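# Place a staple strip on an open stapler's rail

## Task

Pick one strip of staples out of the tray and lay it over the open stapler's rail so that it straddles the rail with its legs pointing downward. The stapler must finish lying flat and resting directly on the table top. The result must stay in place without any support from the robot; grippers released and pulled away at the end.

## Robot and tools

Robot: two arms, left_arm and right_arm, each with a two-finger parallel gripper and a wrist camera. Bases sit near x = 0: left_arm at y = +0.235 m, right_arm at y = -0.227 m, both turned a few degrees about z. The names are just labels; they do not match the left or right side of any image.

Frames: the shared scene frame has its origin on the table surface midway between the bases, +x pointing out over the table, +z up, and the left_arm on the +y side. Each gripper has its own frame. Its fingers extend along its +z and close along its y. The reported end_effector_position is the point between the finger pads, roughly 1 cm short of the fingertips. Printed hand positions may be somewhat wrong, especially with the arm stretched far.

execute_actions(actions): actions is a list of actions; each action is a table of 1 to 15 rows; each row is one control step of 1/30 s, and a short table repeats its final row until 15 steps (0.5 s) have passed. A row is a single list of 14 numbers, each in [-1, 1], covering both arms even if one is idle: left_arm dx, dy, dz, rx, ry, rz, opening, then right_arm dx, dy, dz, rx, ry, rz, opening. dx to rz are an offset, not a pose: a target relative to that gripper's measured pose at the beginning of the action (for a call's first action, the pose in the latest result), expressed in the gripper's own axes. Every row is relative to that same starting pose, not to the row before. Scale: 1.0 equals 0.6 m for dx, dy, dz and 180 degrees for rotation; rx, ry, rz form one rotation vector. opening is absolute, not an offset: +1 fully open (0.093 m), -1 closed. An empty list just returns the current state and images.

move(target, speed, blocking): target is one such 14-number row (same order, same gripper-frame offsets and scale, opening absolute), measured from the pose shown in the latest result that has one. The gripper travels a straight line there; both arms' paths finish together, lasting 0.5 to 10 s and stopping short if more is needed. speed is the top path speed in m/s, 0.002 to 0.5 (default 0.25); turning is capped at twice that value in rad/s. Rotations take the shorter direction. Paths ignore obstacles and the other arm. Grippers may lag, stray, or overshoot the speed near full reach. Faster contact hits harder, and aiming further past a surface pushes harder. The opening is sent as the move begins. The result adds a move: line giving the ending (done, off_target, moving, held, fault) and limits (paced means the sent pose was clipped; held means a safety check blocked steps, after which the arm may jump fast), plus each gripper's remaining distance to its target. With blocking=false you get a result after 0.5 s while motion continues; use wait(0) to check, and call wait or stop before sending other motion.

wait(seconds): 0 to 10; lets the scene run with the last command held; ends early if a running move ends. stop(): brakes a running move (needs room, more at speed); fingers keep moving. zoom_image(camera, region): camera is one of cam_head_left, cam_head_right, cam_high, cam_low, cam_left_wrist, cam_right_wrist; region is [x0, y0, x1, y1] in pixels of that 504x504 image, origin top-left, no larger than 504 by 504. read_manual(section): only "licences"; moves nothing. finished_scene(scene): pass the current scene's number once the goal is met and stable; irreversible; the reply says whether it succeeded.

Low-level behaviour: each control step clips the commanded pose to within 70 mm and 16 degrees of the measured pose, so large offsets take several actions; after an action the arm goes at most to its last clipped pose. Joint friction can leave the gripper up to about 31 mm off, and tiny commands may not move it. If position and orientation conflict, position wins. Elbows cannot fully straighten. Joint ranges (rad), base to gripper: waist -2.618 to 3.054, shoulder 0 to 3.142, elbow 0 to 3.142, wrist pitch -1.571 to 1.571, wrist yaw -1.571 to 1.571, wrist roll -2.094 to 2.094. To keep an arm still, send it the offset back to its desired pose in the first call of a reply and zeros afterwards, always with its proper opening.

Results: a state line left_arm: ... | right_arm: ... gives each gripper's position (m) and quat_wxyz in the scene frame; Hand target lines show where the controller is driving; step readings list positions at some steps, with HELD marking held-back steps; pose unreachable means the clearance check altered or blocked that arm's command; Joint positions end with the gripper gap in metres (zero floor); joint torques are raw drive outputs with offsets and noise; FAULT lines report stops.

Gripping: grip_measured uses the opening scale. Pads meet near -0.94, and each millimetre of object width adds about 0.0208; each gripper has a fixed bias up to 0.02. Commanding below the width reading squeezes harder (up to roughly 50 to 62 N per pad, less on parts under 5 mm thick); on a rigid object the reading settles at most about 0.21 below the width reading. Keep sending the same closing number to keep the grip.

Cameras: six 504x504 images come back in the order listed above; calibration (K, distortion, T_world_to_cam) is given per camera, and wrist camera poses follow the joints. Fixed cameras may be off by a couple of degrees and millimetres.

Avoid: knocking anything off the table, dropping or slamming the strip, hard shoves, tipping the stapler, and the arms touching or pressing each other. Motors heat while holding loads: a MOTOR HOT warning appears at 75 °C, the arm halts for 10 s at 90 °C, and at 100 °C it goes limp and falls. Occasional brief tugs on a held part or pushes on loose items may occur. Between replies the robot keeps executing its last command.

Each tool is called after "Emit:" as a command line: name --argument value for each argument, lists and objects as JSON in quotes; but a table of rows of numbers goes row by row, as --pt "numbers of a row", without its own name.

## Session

Emit:
execute_actions --actions '[]'

Scene clock: 0.00 s.
left_arm: end_effector_position=(+0.0955, +0.7400, +0.3699) grip_measured=+0.985 end_effector_quat_wxyz=(-0.590, +0.805, -0.029, +0.063) | right_arm: end_effector_position=(+0.4389, +0.0465, +0.3626) grip_measured=+0.989 end_effector_quat_wxyz=(-0.577, +0.757, -0.282, +0.116)
Joint positions: left_arm=[ 1.215  1.651  1.672 -0.324 -0.09  -1.67   0.092] | right_arm=[ 0.239  1.854  1.916 -0.452 -0.631 -1.65   0.093]
Joint velocities: left_arm=[ 0.002 -0.007 -0.007  0.051 -0.051 -0.007 -0.   ] | right_arm=[ 0.027 -0.012 -0.002 -0.022  0.022 -0.095  0.002]
Joint torques (N m, as the arm reports them, + toward a larger angle): no reading
Motor temperatures (°C, as the motors report them): left_arm=[23 33 30 22 24 23] | right_arm=[24 23 39 38 25 24]
Hand target (left_arm): +0.095, +0.740, +0.370; -0.590, +0.805, -0.029, +0.063
Hand target (right_arm): +0.439, +0.046, +0.363; -0.577, +0.757, -0.282, +0.116
camera_calibration (this result's frames):
cam_left_wrist: T_world_to_cam=[[-0.0419945, 0.310761, 0.94956, -0.581861], [0.831703, -0.515761, 0.205575, 0.265546], [0.553631, 0.798384, -0.236802, -0.470324], [0, 0, 0, 1]] pos_world=[0.0150958, 0.693278, 0.386549]
cam_right_wrist: T_world_to_cam=[[0.298018, 0.16863, 0.939547, -0.471987], [0.524735, -0.851156, -0.0136767, -0.145282], [0.797395, 0.497089, -0.342146, -0.163998], [0, 0, 0, 1]] pos_world=[0.347666, 0.0374553, 0.385356]

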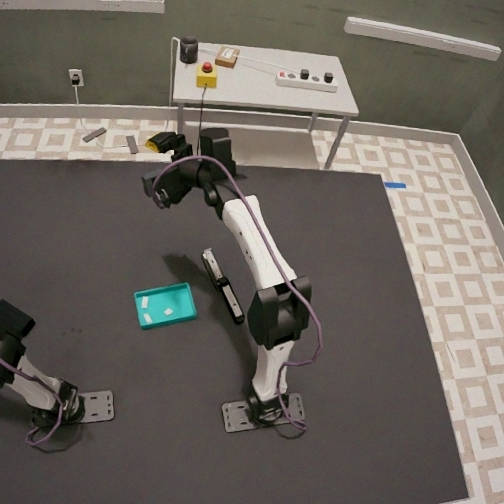

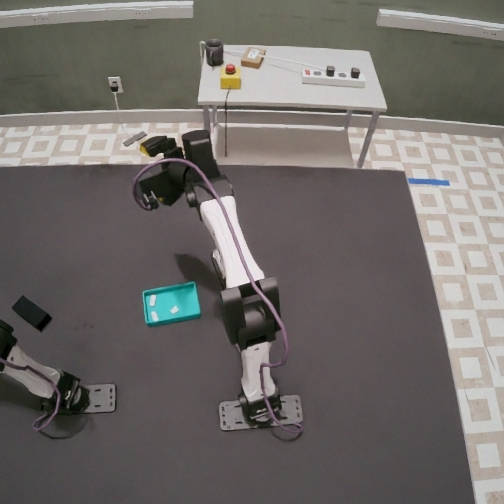

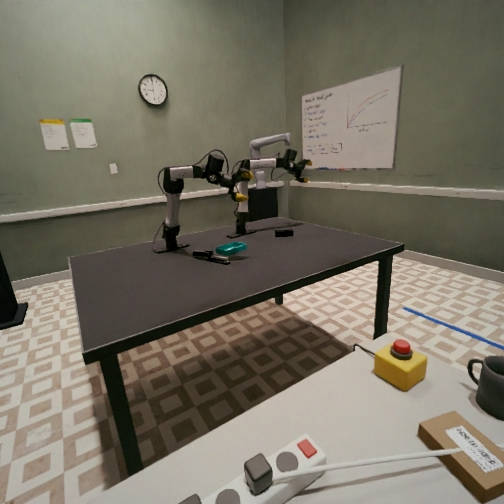

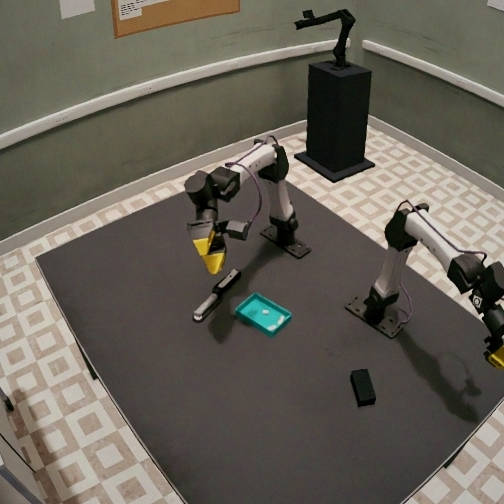

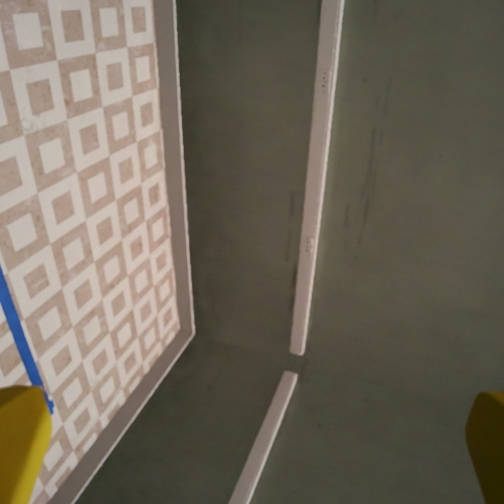

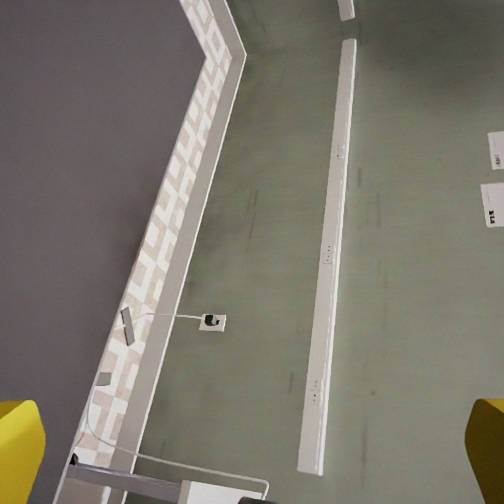

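Emit:
move --target '[0,0,0,0,0,0,1,-0.151,0.381,-0.064,-0.19,0.424,0.534,0.2]'

Scene clock: 32.43 s.
left_arm: end_effector_position=(+0.0955, +0.7400, +0.3699) grip_measured=+0.985 end_effector_quat_wxyz=(-0.590, +0.805, -0.029, +0.063) | right_arm: end_effector_position=(+0.2812, +0.0303, +0.1858) grip_measured=+0.201 end_effector_quat_wxyz=(+0.037, -0.235, +0.971, +0.016)
Joint positions: left_arm=[ 1.215  1.651  1.672 -0.324 -0.09  -1.67   0.092] | right_arm=[ 0.593  2.043  2.12  -1.567  0.005  0.227  0.055]
Joint velocities: left_arm=[-0.012  0.007  0.017  0.007  0.022 -0.066  0.001] | right_arm=[ 0.012  0.002 -0.007 -0.007 -0.051  0.022 -0.   ]
Joint torques (N m, as the arm reports them, + toward a larger angle): left_arm=[  0.09 -10.12   8.99   2.    -0.04   0.11] | right_arm=[-0.8  -9.83  5.33  0.48 -0.03  0.16]
Motor temperatures (°C, as the motors report them): left_arm=[23 39 34 29 24 23] | right_arm=[24 33 44 44 25 24]
Hand target (left_arm): +0.095, +0.740, +0.370; -0.590, +0.805, -0.029, +0.063
Hand target (right_arm): +0.277, +0.027, +0.175; +0.013, -0.227, +0.974, +0.011
Off the commanded pose (left_arm): 0.000 m, 0 deg.
Off the commanded pose (right_arm): 0.014 m, 5 deg.
joint sent to its limit (right arm) — the command would take joint 4 (wrist pitch) past its lower limit, so that joint was sent only as far as its limit.
move: off_target (right_arm)
camera_calibration (this result's frames):
cam_left_wrist: T_world_to_cam=[[-0.0419945, 0.310761, 0.94956, -0.581861], [0.831703, -0.515761, 0.205575, 0.265546], [0.553631, 0.798384, -0.236802, -0.470324], [0, 0, 0, 1]] pos_world=[0.0150958, 0.693278, 0.386549]
cam_right_wrist: T_world_to_cam=[[0.450559, -0.892659, -0.0124872, -0.0899587], [-0.835325, -0.426473, 0.346919, 0.223869], [-0.315006, -0.145877, -0.937812, 0.352285], [0, 0, 0, 1]] pos_world=[0.338507, 0.0665618, 0.251589]

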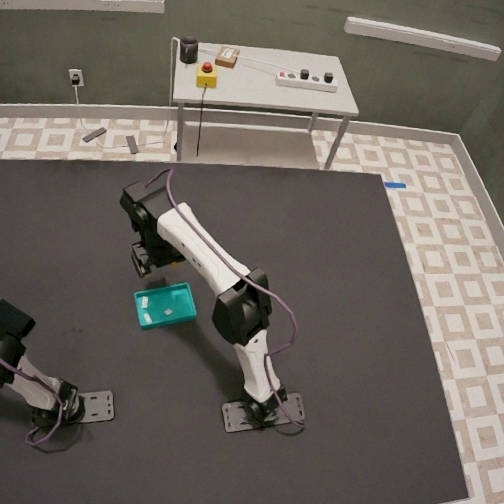

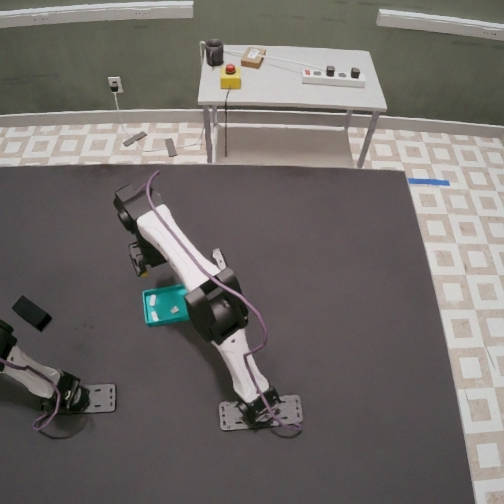

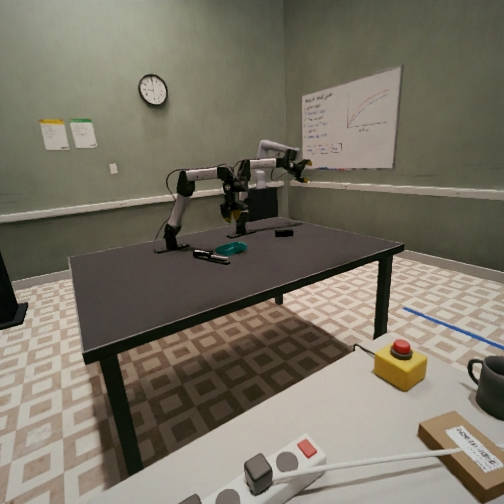

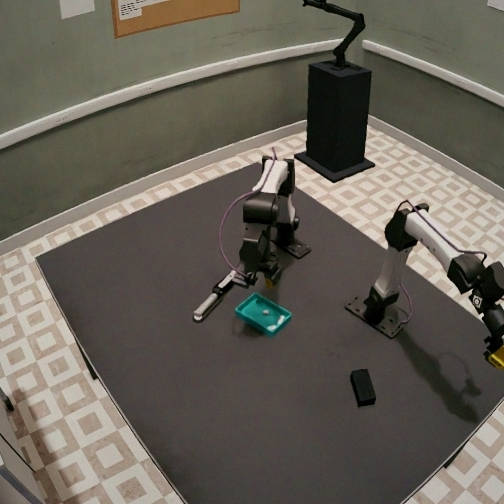

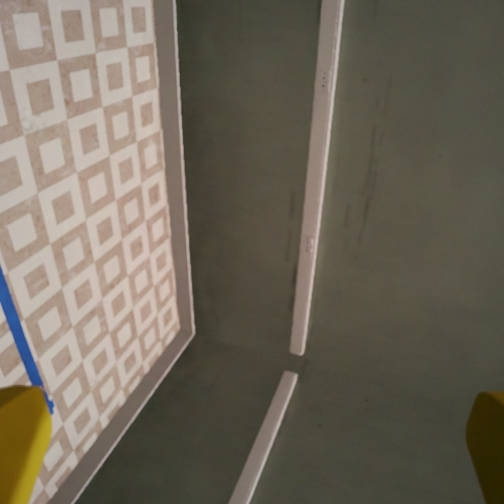

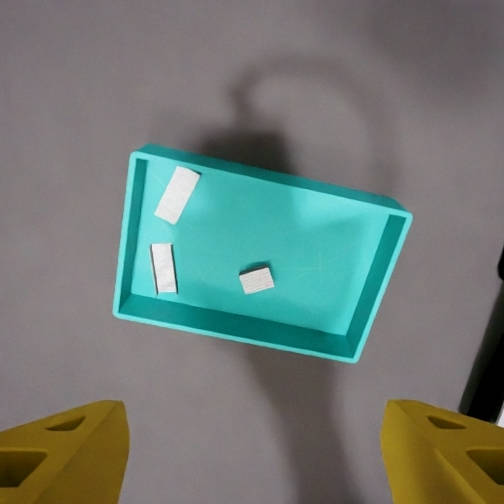

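Emit:
zoom_image --camera "cam_right_wrist" --region '[110,140,330,330]'

Region (110, 140, 330, 330) of cam_right_wrist's 504x504 image, scaled by 2.291, with more detail than that image has; it fills the top 435 rows of this view, and the rest is white.

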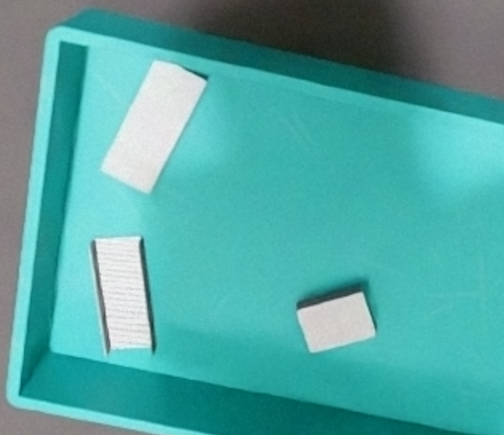

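Emit:
move --target '[0,0,0,0,0,0,1,0.062,0.013,0.18,0,0,0.44,-0.1]' --speed 0.15

Scene clock: 56.63 s.
left_arm: end_effector_position=(+0.0955, +0.7400, +0.3699) grip_measured=+0.985 end_effector_quat_wxyz=(-0.590, +0.805, -0.029, +0.063) | right_arm: end_effector_position=(+0.2558, +0.0274, +0.0757) grip_measured=-0.098 end_effector_quat_wxyz=(+0.016, +0.437, +0.899, +0.035)
Joint positions: left_arm=[ 1.215  1.651  1.672 -0.324 -0.09  -1.67   0.092] | right_arm=[ 0.63   1.924  1.509 -1.08   0.003  1.643  0.04 ]
Joint velocities: left_arm=[ 0.012 -0.007  0.002  0.007 -0.037  0.007 -0.   ] | right_arm=[ 0.012 -0.012 -0.007 -0.022 -0.007 -0.022 -0.   ]
Joint torques (N m, as the arm reports them, + toward a larger angle): left_arm=[  0.14 -10.19   9.02   2.    -0.04   0.1 ] | right_arm=[  0.38 -11.39   5.47   0.5    0.22   0.13]
Motor temperatures (°C, as the motors report them): left_arm=[23 41 36 31 24 23] | right_arm=[24 37 43 39 25 24]
Hand target (left_arm): +0.095, +0.740, +0.370; -0.590, +0.805, -0.029, +0.063
Hand target (right_arm): +0.252, +0.027, +0.075; +0.018, +0.438, +0.898, +0.036
Off the commanded pose (left_arm): 0.000 m, 0 deg.
Off the commanded pose (right_arm): 0.005 m, 0 deg.
move: done
camera_calibration (this result's frames):
cam_left_wrist: T_world_to_cam=[[-0.0419945, 0.310761, 0.94956, -0.581861], [0.831703, -0.515761, 0.205575, 0.265546], [0.553631, 0.798384, -0.236802, -0.470324], [0, 0, 0, 1]] pos_world=[0.0150958, 0.693278, 0.386549]
cam_right_wrist: T_world_to_cam=[[-0.788803, -0.610106, -0.074568, 0.231398], [-0.579242, 0.697295, 0.422207, 0.137637], [-0.205595, 0.376231, -0.903427, 0.19572], [0, 0, 0, 1]] pos_world=[0.302492, -0.0284318, 0.135962]

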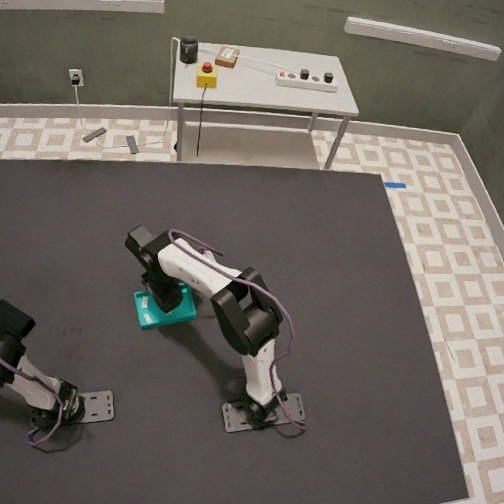

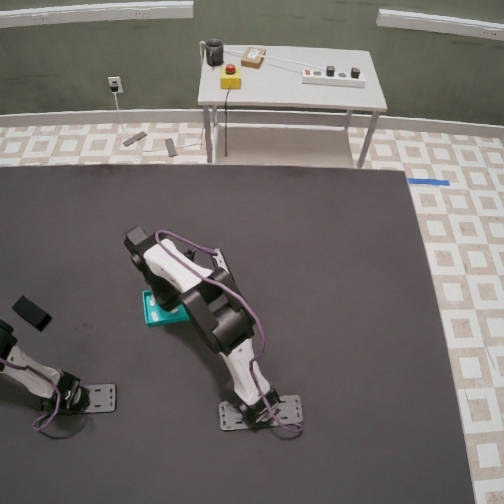

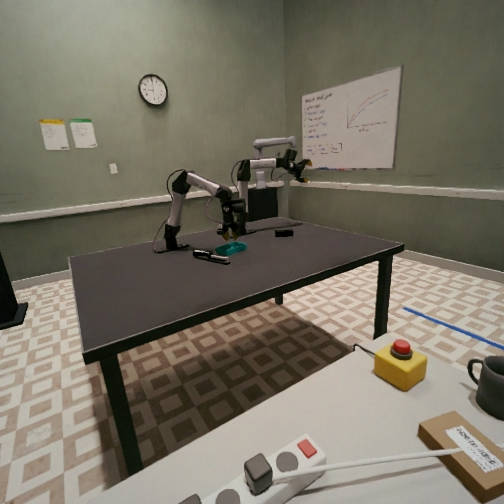

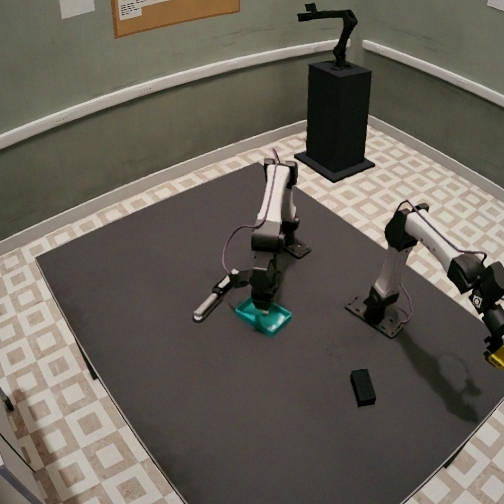

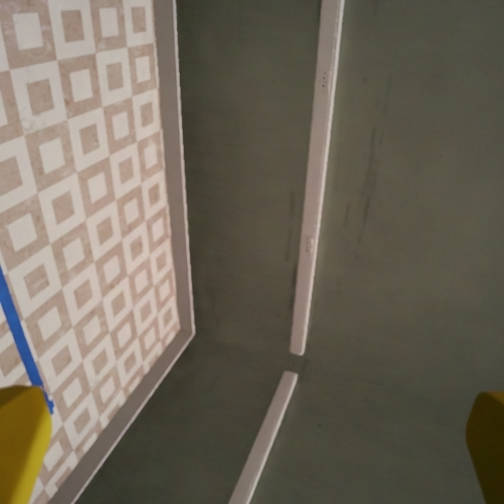

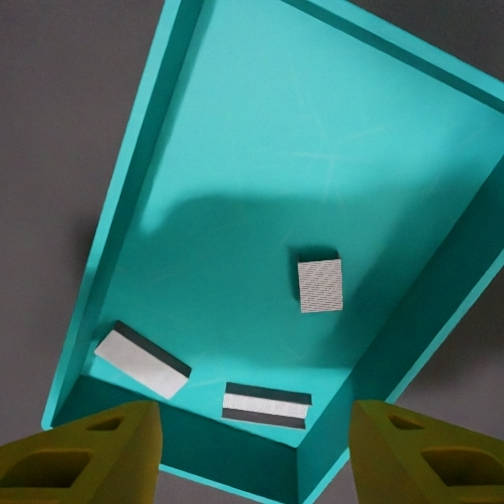

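Emit:
move --target '[0,0,0,0,0,0,1,0,-0.04,0.05,0,0,0,-0.45]' --speed 0.05

Scene clock: 65.47 s.
left_arm: end_effector_position=(+0.0955, +0.7400, +0.3699) grip_measured=+0.985 end_effector_quat_wxyz=(-0.590, +0.805, -0.029, +0.063) | right_arm: end_effector_position=(+0.2422, +0.0151, +0.0438) grip_measured=-0.448 end_effector_quat_wxyz=(+0.015, +0.438, +0.898, +0.032)
Joint positions: left_arm=[ 1.215  1.651  1.672 -0.324 -0.09  -1.67   0.092] | right_arm=[ 0.63   1.891  1.335 -0.944  0.003  1.645  0.024]
Joint velocities: left_arm=[-0.007  0.017 -0.002  0.037 -0.037 -0.037 -0.   ] | right_arm=[-0.012  0.012  0.007  0.051 -0.007 -0.037  0.   ]
Joint torques (N m, as the arm reports them, + toward a larger angle): left_arm=[  0.17 -10.11   8.93   2.01  -0.05   0.11] | right_arm=[  0.2  -10.74   5.29   0.59   0.18   0.06]
Motor temperatures (°C, as the motors report them): left_arm=[23 41 36 31 24 23] | right_arm=[24 39 42 38 25 24]
Hand target (left_arm): +0.095, +0.740, +0.370; -0.590, +0.805, -0.029, +0.063
Hand target (right_arm): +0.239, +0.015, +0.044; +0.016, +0.437, +0.899, +0.035
Off the commanded pose (left_arm): 0.000 m, 0 deg.
Off the commanded pose (right_arm): 0.004 m, 0 deg.
move: done
camera_calibration (this result's frames):
cam_left_wrist: T_world_to_cam=[[-0.0419945, 0.310761, 0.94956, -0.581861], [0.831703, -0.515761, 0.205575, 0.265546], [0.553631, 0.798384, -0.236802, -0.470324], [0, 0, 0, 1]] pos_world=[0.0150958, 0.693278, 0.386549]
cam_right_wrist: T_world_to_cam=[[-0.790757, -0.608286, -0.0684928, 0.211], [-0.57542, 0.700502, 0.422123, 0.150848], [-0.208792, 0.373209, -0.903947, 0.169639], [0, 0, 0, 1]] pos_world=[0.28907, -0.0406317, 0.10412]

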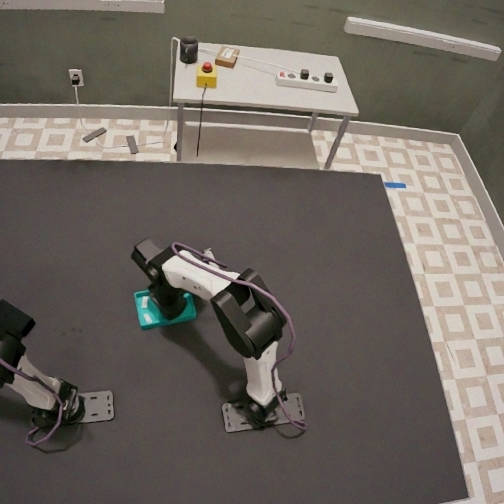

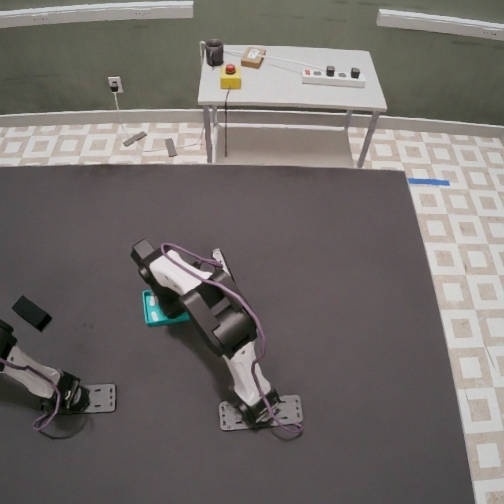

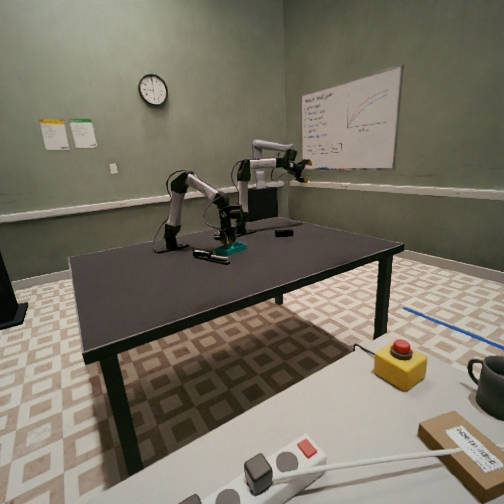

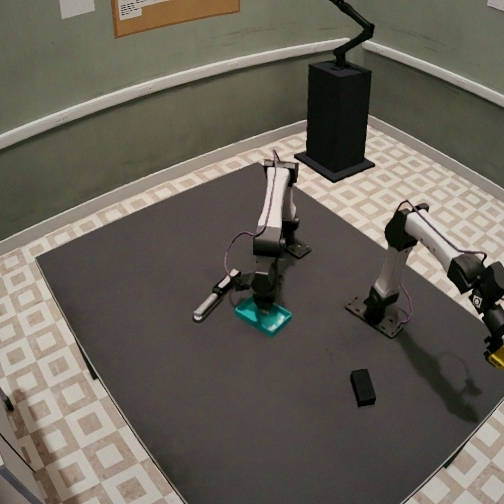

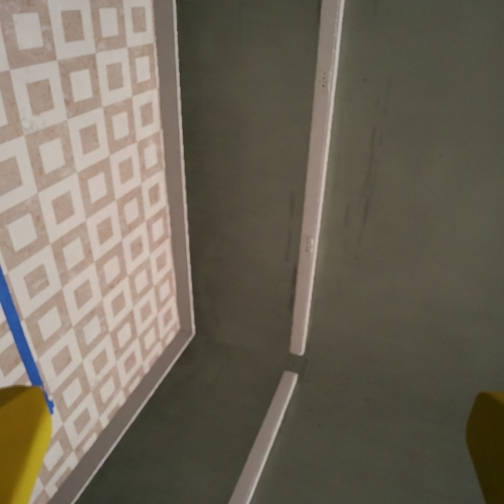

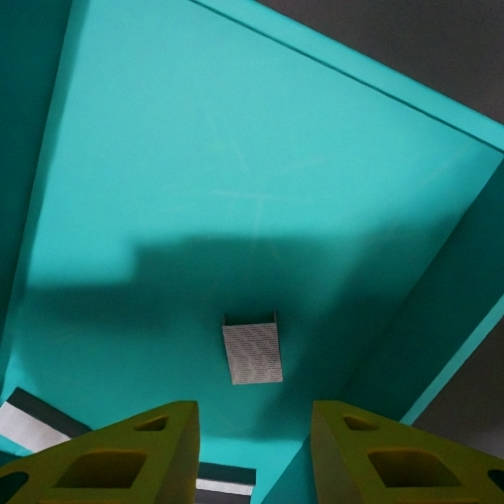

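Emit:
move --target '[0,0,0,0,0,0,1,0,0,0.05,0,0,0,-0.5]' --speed 0.025

Scene clock: 74.20 s.
left_arm: end_effector_position=(+0.0955, +0.7400, +0.3699) grip_measured=+0.985 end_effector_quat_wxyz=(-0.590, +0.805, -0.029, +0.063) | right_arm: end_effector_position=(+0.2501, +0.0222, +0.0305) grip_measured=-0.498 end_effector_quat_wxyz=(+0.022, +0.438, +0.897, +0.050)
Joint positions: left_arm=[ 1.215  1.651  1.672 -0.324 -0.09  -1.67   0.092] | right_arm=[ 0.63   1.913  1.305 -0.853  0.003  1.645  0.021]
Joint velocities: left_arm=[-0.012  0.012 -0.007 -0.007 -0.007 -0.11  -0.002] | right_arm=[-0.012 -0.007  0.027  0.037 -0.022 -0.051  0.001]
Joint torques (N m, as the arm reports them, + toward a larger angle): left_arm=[  0.12 -10.15   8.98   2.01  -0.04   0.11] | right_arm=[-0.21 -7.81  4.47  0.65  0.16  0.06]
Motor temperatures (°C, as the motors report them): left_arm=[23 42 37 32 24 23] | right_arm=[24 40 42 38 25 24]
Hand target (left_arm): +0.095, +0.740, +0.370; -0.590, +0.805, -0.029, +0.063
Hand target (right_arm): +0.243, +0.016, +0.014; +0.014, +0.438, +0.898, +0.032
Off the commanded pose (left_arm): 0.000 m, 0 deg.
Off the commanded pose (right_arm): 0.019 m, 2 deg.
move: off_target (right_arm)
camera_calibration (this result's frames):
cam_left_wrist: T_world_to_cam=[[-0.0419945, 0.310761, 0.94956, -0.581861], [0.831703, -0.515761, 0.205575, 0.265546], [0.553631, 0.798384, -0.236802, -0.470324], [0, 0, 0, 1]] pos_world=[0.0150958, 0.693278, 0.386549]
cam_right_wrist: T_world_to_cam=[[-0.788167, -0.605933, -0.107877, 0.221144], [-0.587839, 0.68922, 0.423582, 0.159307], [-0.182312, 0.397267, -0.899411, 0.149271], [0, 0, 0, 1]] pos_world=[0.295159, -0.0350992, 0.0906324]

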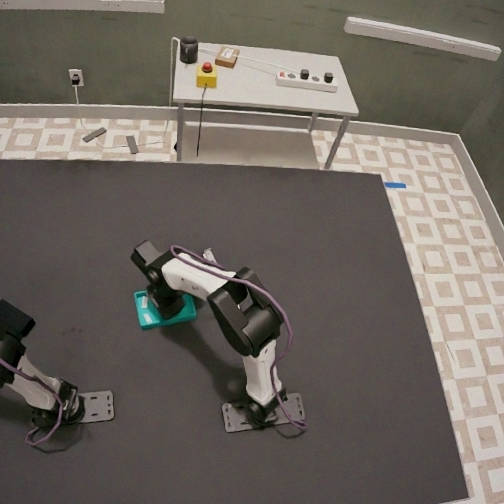

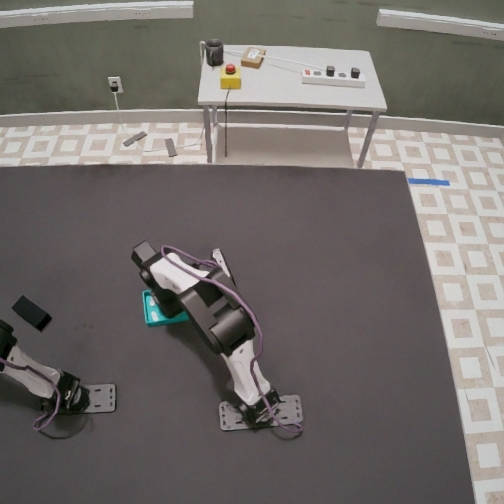

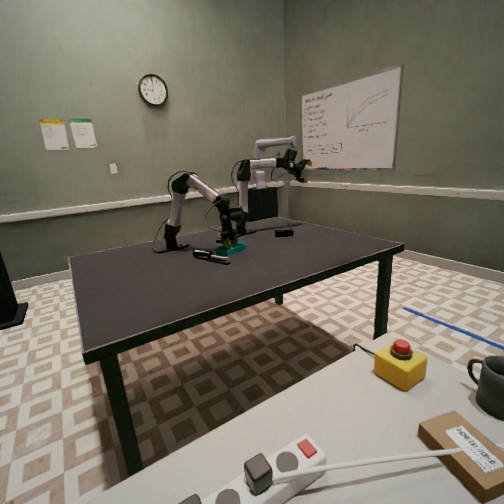

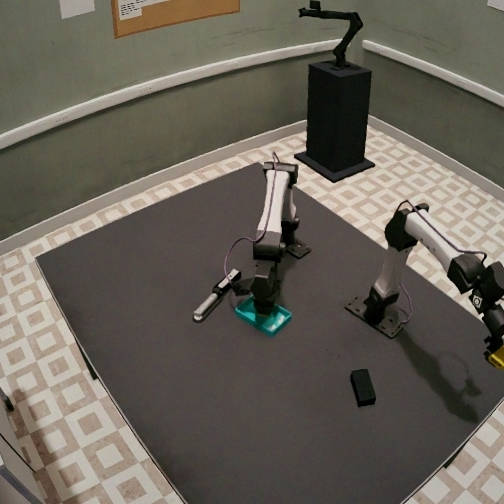

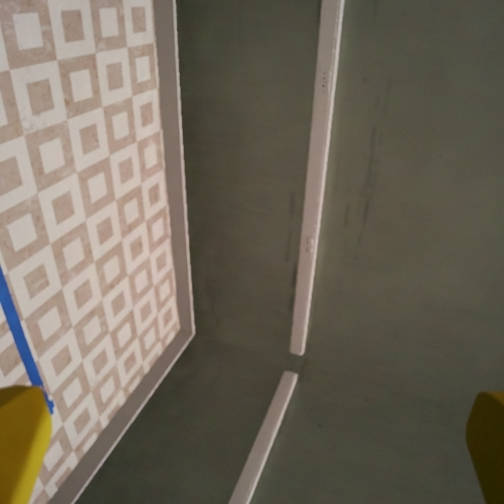

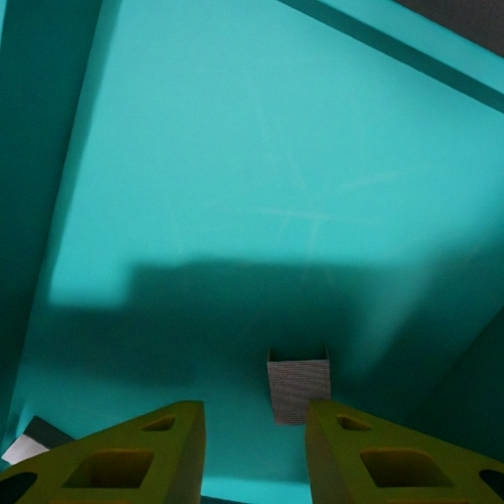

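Emit:
move --target '[0,0,0,0,0,0,1,0,0,-0.035,0,0,0,-0.5]' --speed 0.04

Emit:
move --target '[0,0,0,0,0,0,1,-0.014,-0.012,0,0,0,0,-0.56]' --speed 0.03

Scene clock: 88.73 s.
left_arm: end_effector_position=(+0.0955, +0.7400, +0.3699) grip_measured=+0.985 end_effector_quat_wxyz=(-0.590, +0.805, -0.029, +0.063) | right_arm: end_effector_position=(+0.2465, +0.0189, +0.0435) grip_measured=-0.498 end_effector_quat_wxyz=(+0.020, +0.438, +0.898, +0.045)
Joint positions: left_arm=[ 1.215  1.651  1.672 -0.324 -0.09  -1.67   0.092] | right_arm=[ 0.63   1.889  1.328 -0.912  0.003  1.645  0.021]
Joint velocities: left_arm=[-0.012 -0.002 -0.007  0.007 -0.051 -0.037 -0.001] | right_arm=[-0.007 -0.017  0.002 -0.022  0.022  0.022 -0.001]
Joint torques (N m, as the arm reports them, + toward a larger angle): left_arm=[  0.12 -10.16   8.96   2.03  -0.04   0.11] | right_arm=[ -0.31 -10.56   8.78   0.37   0.18   0.04]
Motor temperatures (°C, as the motors report them): left_arm=[23 42 37 33 24 23] | right_arm=[24 39 41 37 25 24]
Hand target (left_arm): +0.095, +0.740, +0.370; -0.590, +0.805, -0.029, +0.063
Hand target (right_arm): +0.248, +0.020, +0.051; +0.022, +0.438, +0.897, +0.050
Off the commanded pose (left_arm): 0.000 m, 0 deg.
Off the commanded pose (right_arm): 0.008 m, 1 deg.
move: done
camera_calibration (this result's frames):
cam_left_wrist: T_world_to_cam=[[-0.0419945, 0.310761, 0.94956, -0.581861], [0.831703, -0.515761, 0.205575, 0.265546], [0.553631, 0.798384, -0.236802, -0.470324], [0, 0, 0, 1]] pos_world=[0.0150958, 0.693278, 0.386549]
cam_right_wrist: T_world_to_cam=[[-0.78906, -0.606744, -0.0961521, 0.21749], [-0.584133, 0.692587, 0.423217, 0.15298], [-0.190191, 0.390109, -0.900912, 0.163736], [0, 0, 0, 1]] pos_world=[0.292114, -0.0378656, 0.10368]

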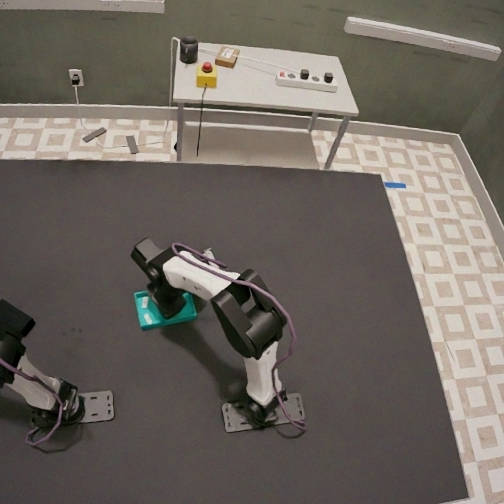

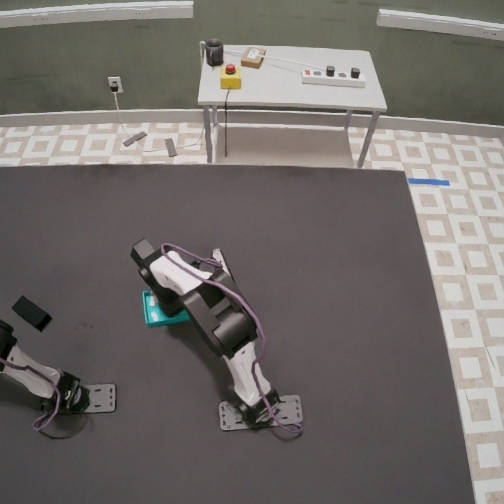

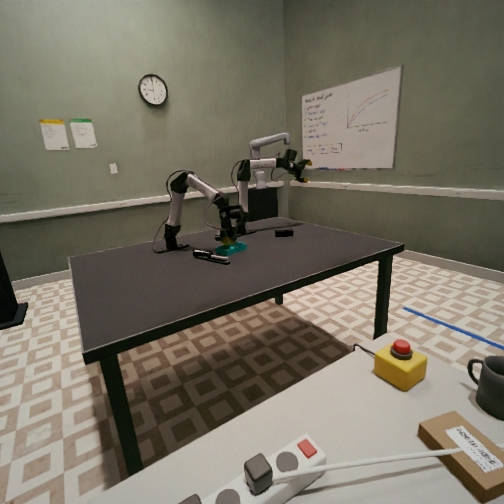

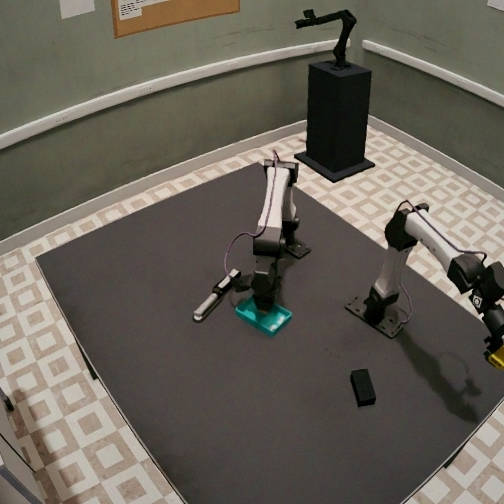

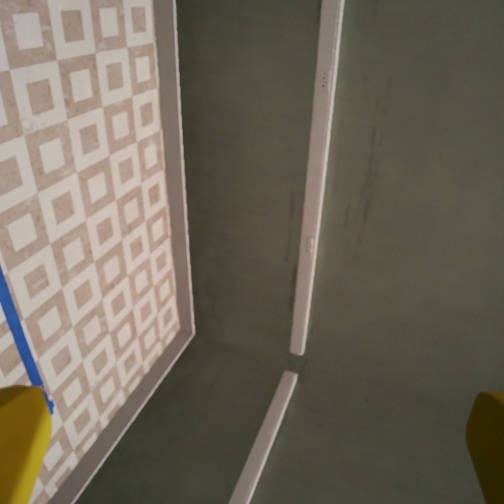

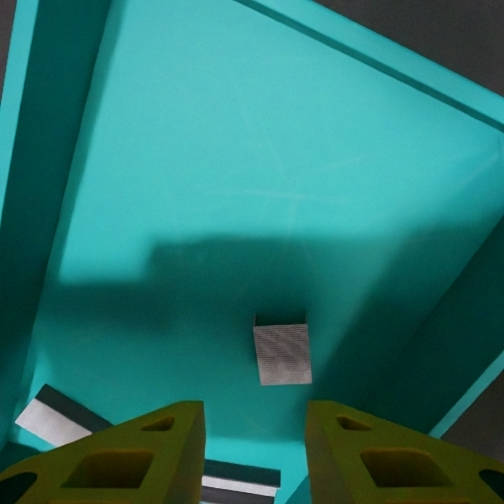

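Scene clock: 89.47 s.
left_arm: end_effector_position=(+0.0955, +0.7400, +0.3699) grip_measured=+0.985 end_effector_quat_wxyz=(-0.590, +0.805, -0.029, +0.063) | right_arm: end_effector_position=(+0.2477, +0.0126, +0.0438) grip_measured=-0.558 end_effector_quat_wxyz=(+0.020, +0.439, +0.897, +0.045)
Joint positions: left_arm=[ 1.215  1.651  1.672 -0.324 -0.09  -1.67   0.092] | right_arm=[ 0.615  1.877  1.313 -0.909  0.003  1.633  0.018]
Joint velocities: left_arm=[-0.017  0.007  0.012 -0.051 -0.081 -0.007 -0.   ] | right_arm=[-0.002 -0.022  0.007 -0.066  0.022  0.022  0.001]
Joint torques (N m, as the arm reports them, + toward a larger angle): left_arm=[  0.1  -10.11   8.98   2.    -0.03   0.1 ] | right_arm=[ -0.87 -10.5    5.24   0.58   0.14  -0.06]
Motor temperatures (°C, as the motors report them): left_arm=[23 42 37 33 24 23] | right_arm=[24 39 41 37 25 24]
Hand target (left_arm): +0.095, +0.740, +0.370; -0.590, +0.805, -0.029, +0.063
Hand target (right_arm): +0.246, +0.008, +0.043; +0.020, +0.438, +0.898, +0.045
Off the commanded pose (left_arm): 0.000 m, 0 deg.
Off the commanded pose (right_arm): 0.005 m, 0 deg.
move: done
camera_calibration (this result's frames):
cam_left_wrist: T_world_to_cam=[[-0.0419945, 0.310761, 0.94956, -0.581861], [0.831703, -0.515761, 0.205575, 0.265546], [0.553631, 0.798384, -0.236802, -0.470324], [0, 0, 0, 1]] pos_world=[0.0150958, 0.693278, 0.386549]
cam_right_wrist: T_world_to_cam=[[-0.790843, -0.604351, -0.0965811, 0.215061], [-0.58242, 0.694682, 0.422142, 0.157568], [-0.188029, 0.390099, -0.90137, 0.166203], [0, 0, 0, 1]] pos_world=[0.293102, -0.0443229, 0.104065]

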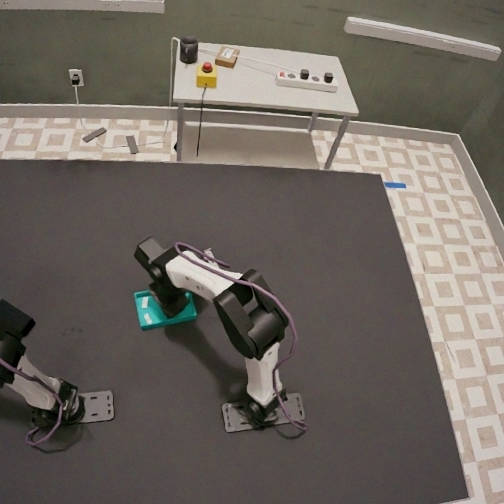

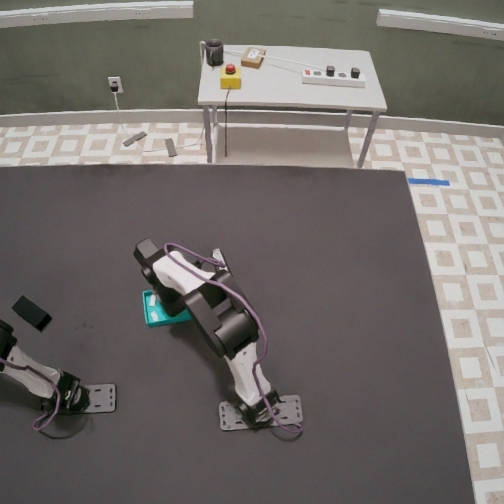

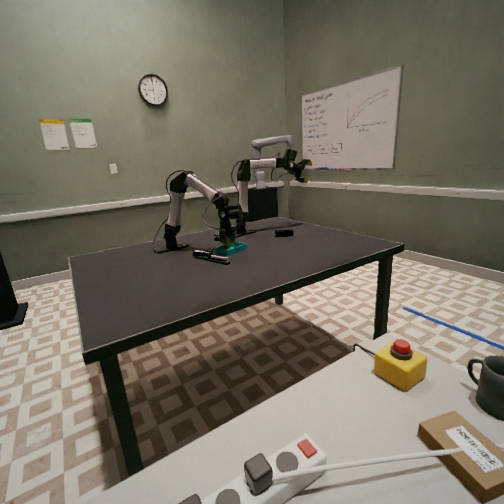

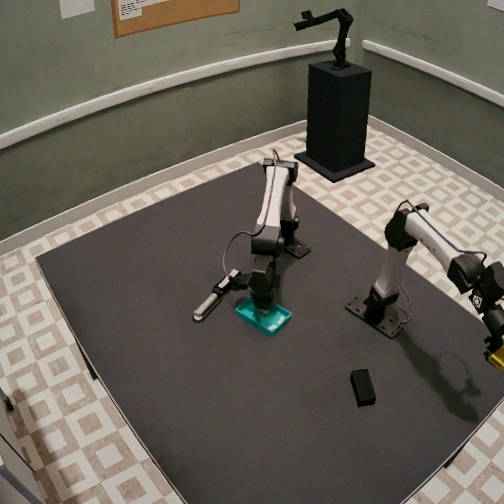

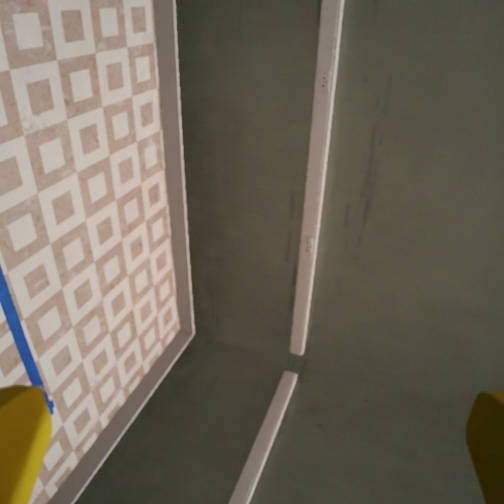

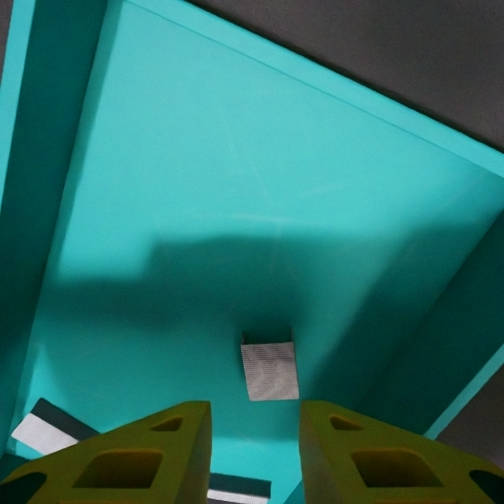

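Emit:
move --target '[0,0,0,0,0,0,1,0,-0.006,0.04,0,0,0,-0.5]' --speed 0.04

Scene clock: 97.40 s.
left_arm: end_effector_position=(+0.0955, +0.7400, +0.3699) grip_measured=+0.985 end_effector_quat_wxyz=(-0.590, +0.805, -0.029, +0.063) | right_arm: end_effector_position=(+0.2514, +0.0158, +0.0320) grip_measured=-0.502 end_effector_quat_wxyz=(+0.026, +0.438, +0.897, +0.058)
Joint positions: left_arm=[ 1.215  1.651  1.672 -0.324 -0.09  -1.67   0.092] | right_arm=[ 0.615  1.885  1.271 -0.829  0.003  1.631  0.021]
Joint velocities: left_arm=[ 0.007 -0.007  0.012  0.037 -0.051 -0.007 -0.   ] | right_arm=[ 0.002 -0.007 -0.027  0.066  0.007 -0.051 -0.001]
Joint torques (N m, as the arm reports them, + toward a larger angle): left_arm=[  0.08 -10.12   9.01   2.02  -0.04   0.08] | right_arm=[-0.2  -7.84  5.19  0.67  0.18  0.05]
Motor temperatures (°C, as the motors report them): left_arm=[23 42 37 34 24 23] | right_arm=[24 40 41 37 25 24]
Hand target (left_arm): +0.095, +0.740, +0.370; -0.590, +0.805, -0.029, +0.063
Hand target (right_arm): +0.246, +0.012, +0.020; +0.020, +0.439, +0.897, +0.045
Off the commanded pose (left_arm): 0.000 m, 0 deg.
Off the commanded pose (right_arm): 0.014 m, 2 deg.
move: off_target (right_arm)
camera_calibration (this result's frames):
cam_left_wrist: T_world_to_cam=[[-0.0419945, 0.310761, 0.94956, -0.581861], [0.831703, -0.515761, 0.205575, 0.265546], [0.553631, 0.798384, -0.236802, -0.470324], [0, 0, 0, 1]] pos_world=[0.0150958, 0.693278, 0.386549]
cam_right_wrist: T_world_to_cam=[[-0.787465, -0.603404, -0.125709, 0.218797], [-0.592821, 0.685646, 0.422437, 0.165193], [-0.168708, 0.407177, -0.897633, 0.149749], [0, 0, 0, 1]] pos_world=[0.295489, -0.0422149, 0.0921407]

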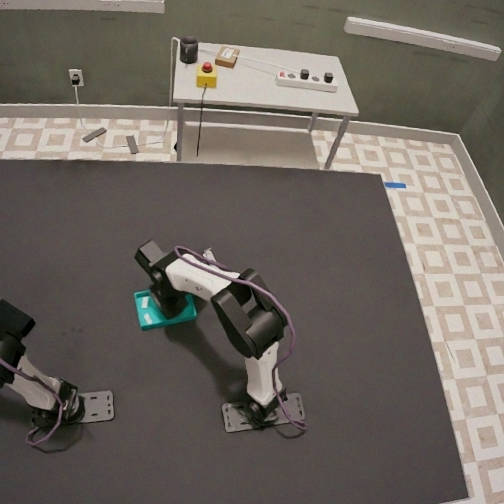

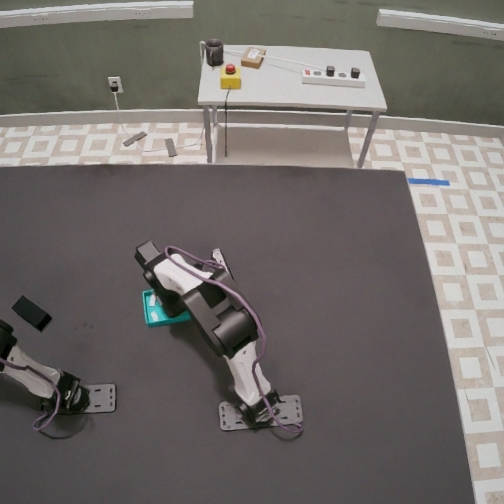

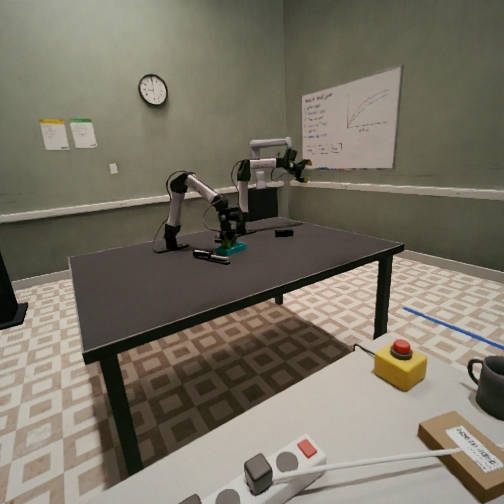

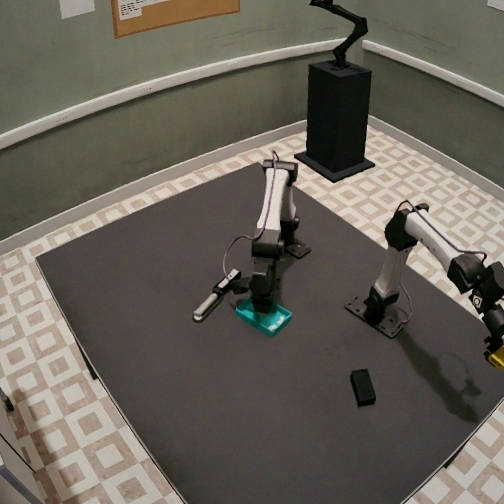

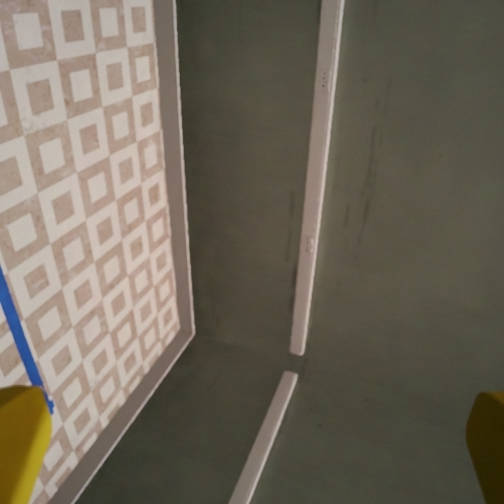

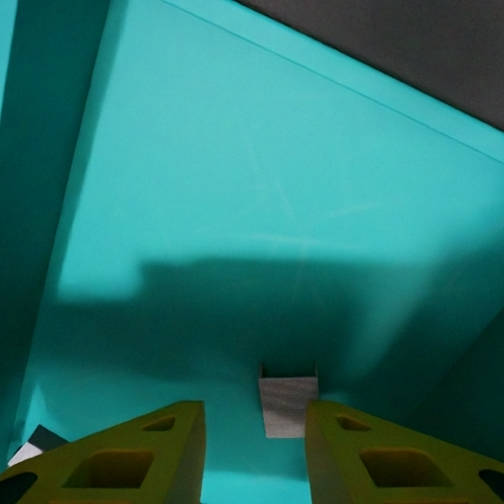

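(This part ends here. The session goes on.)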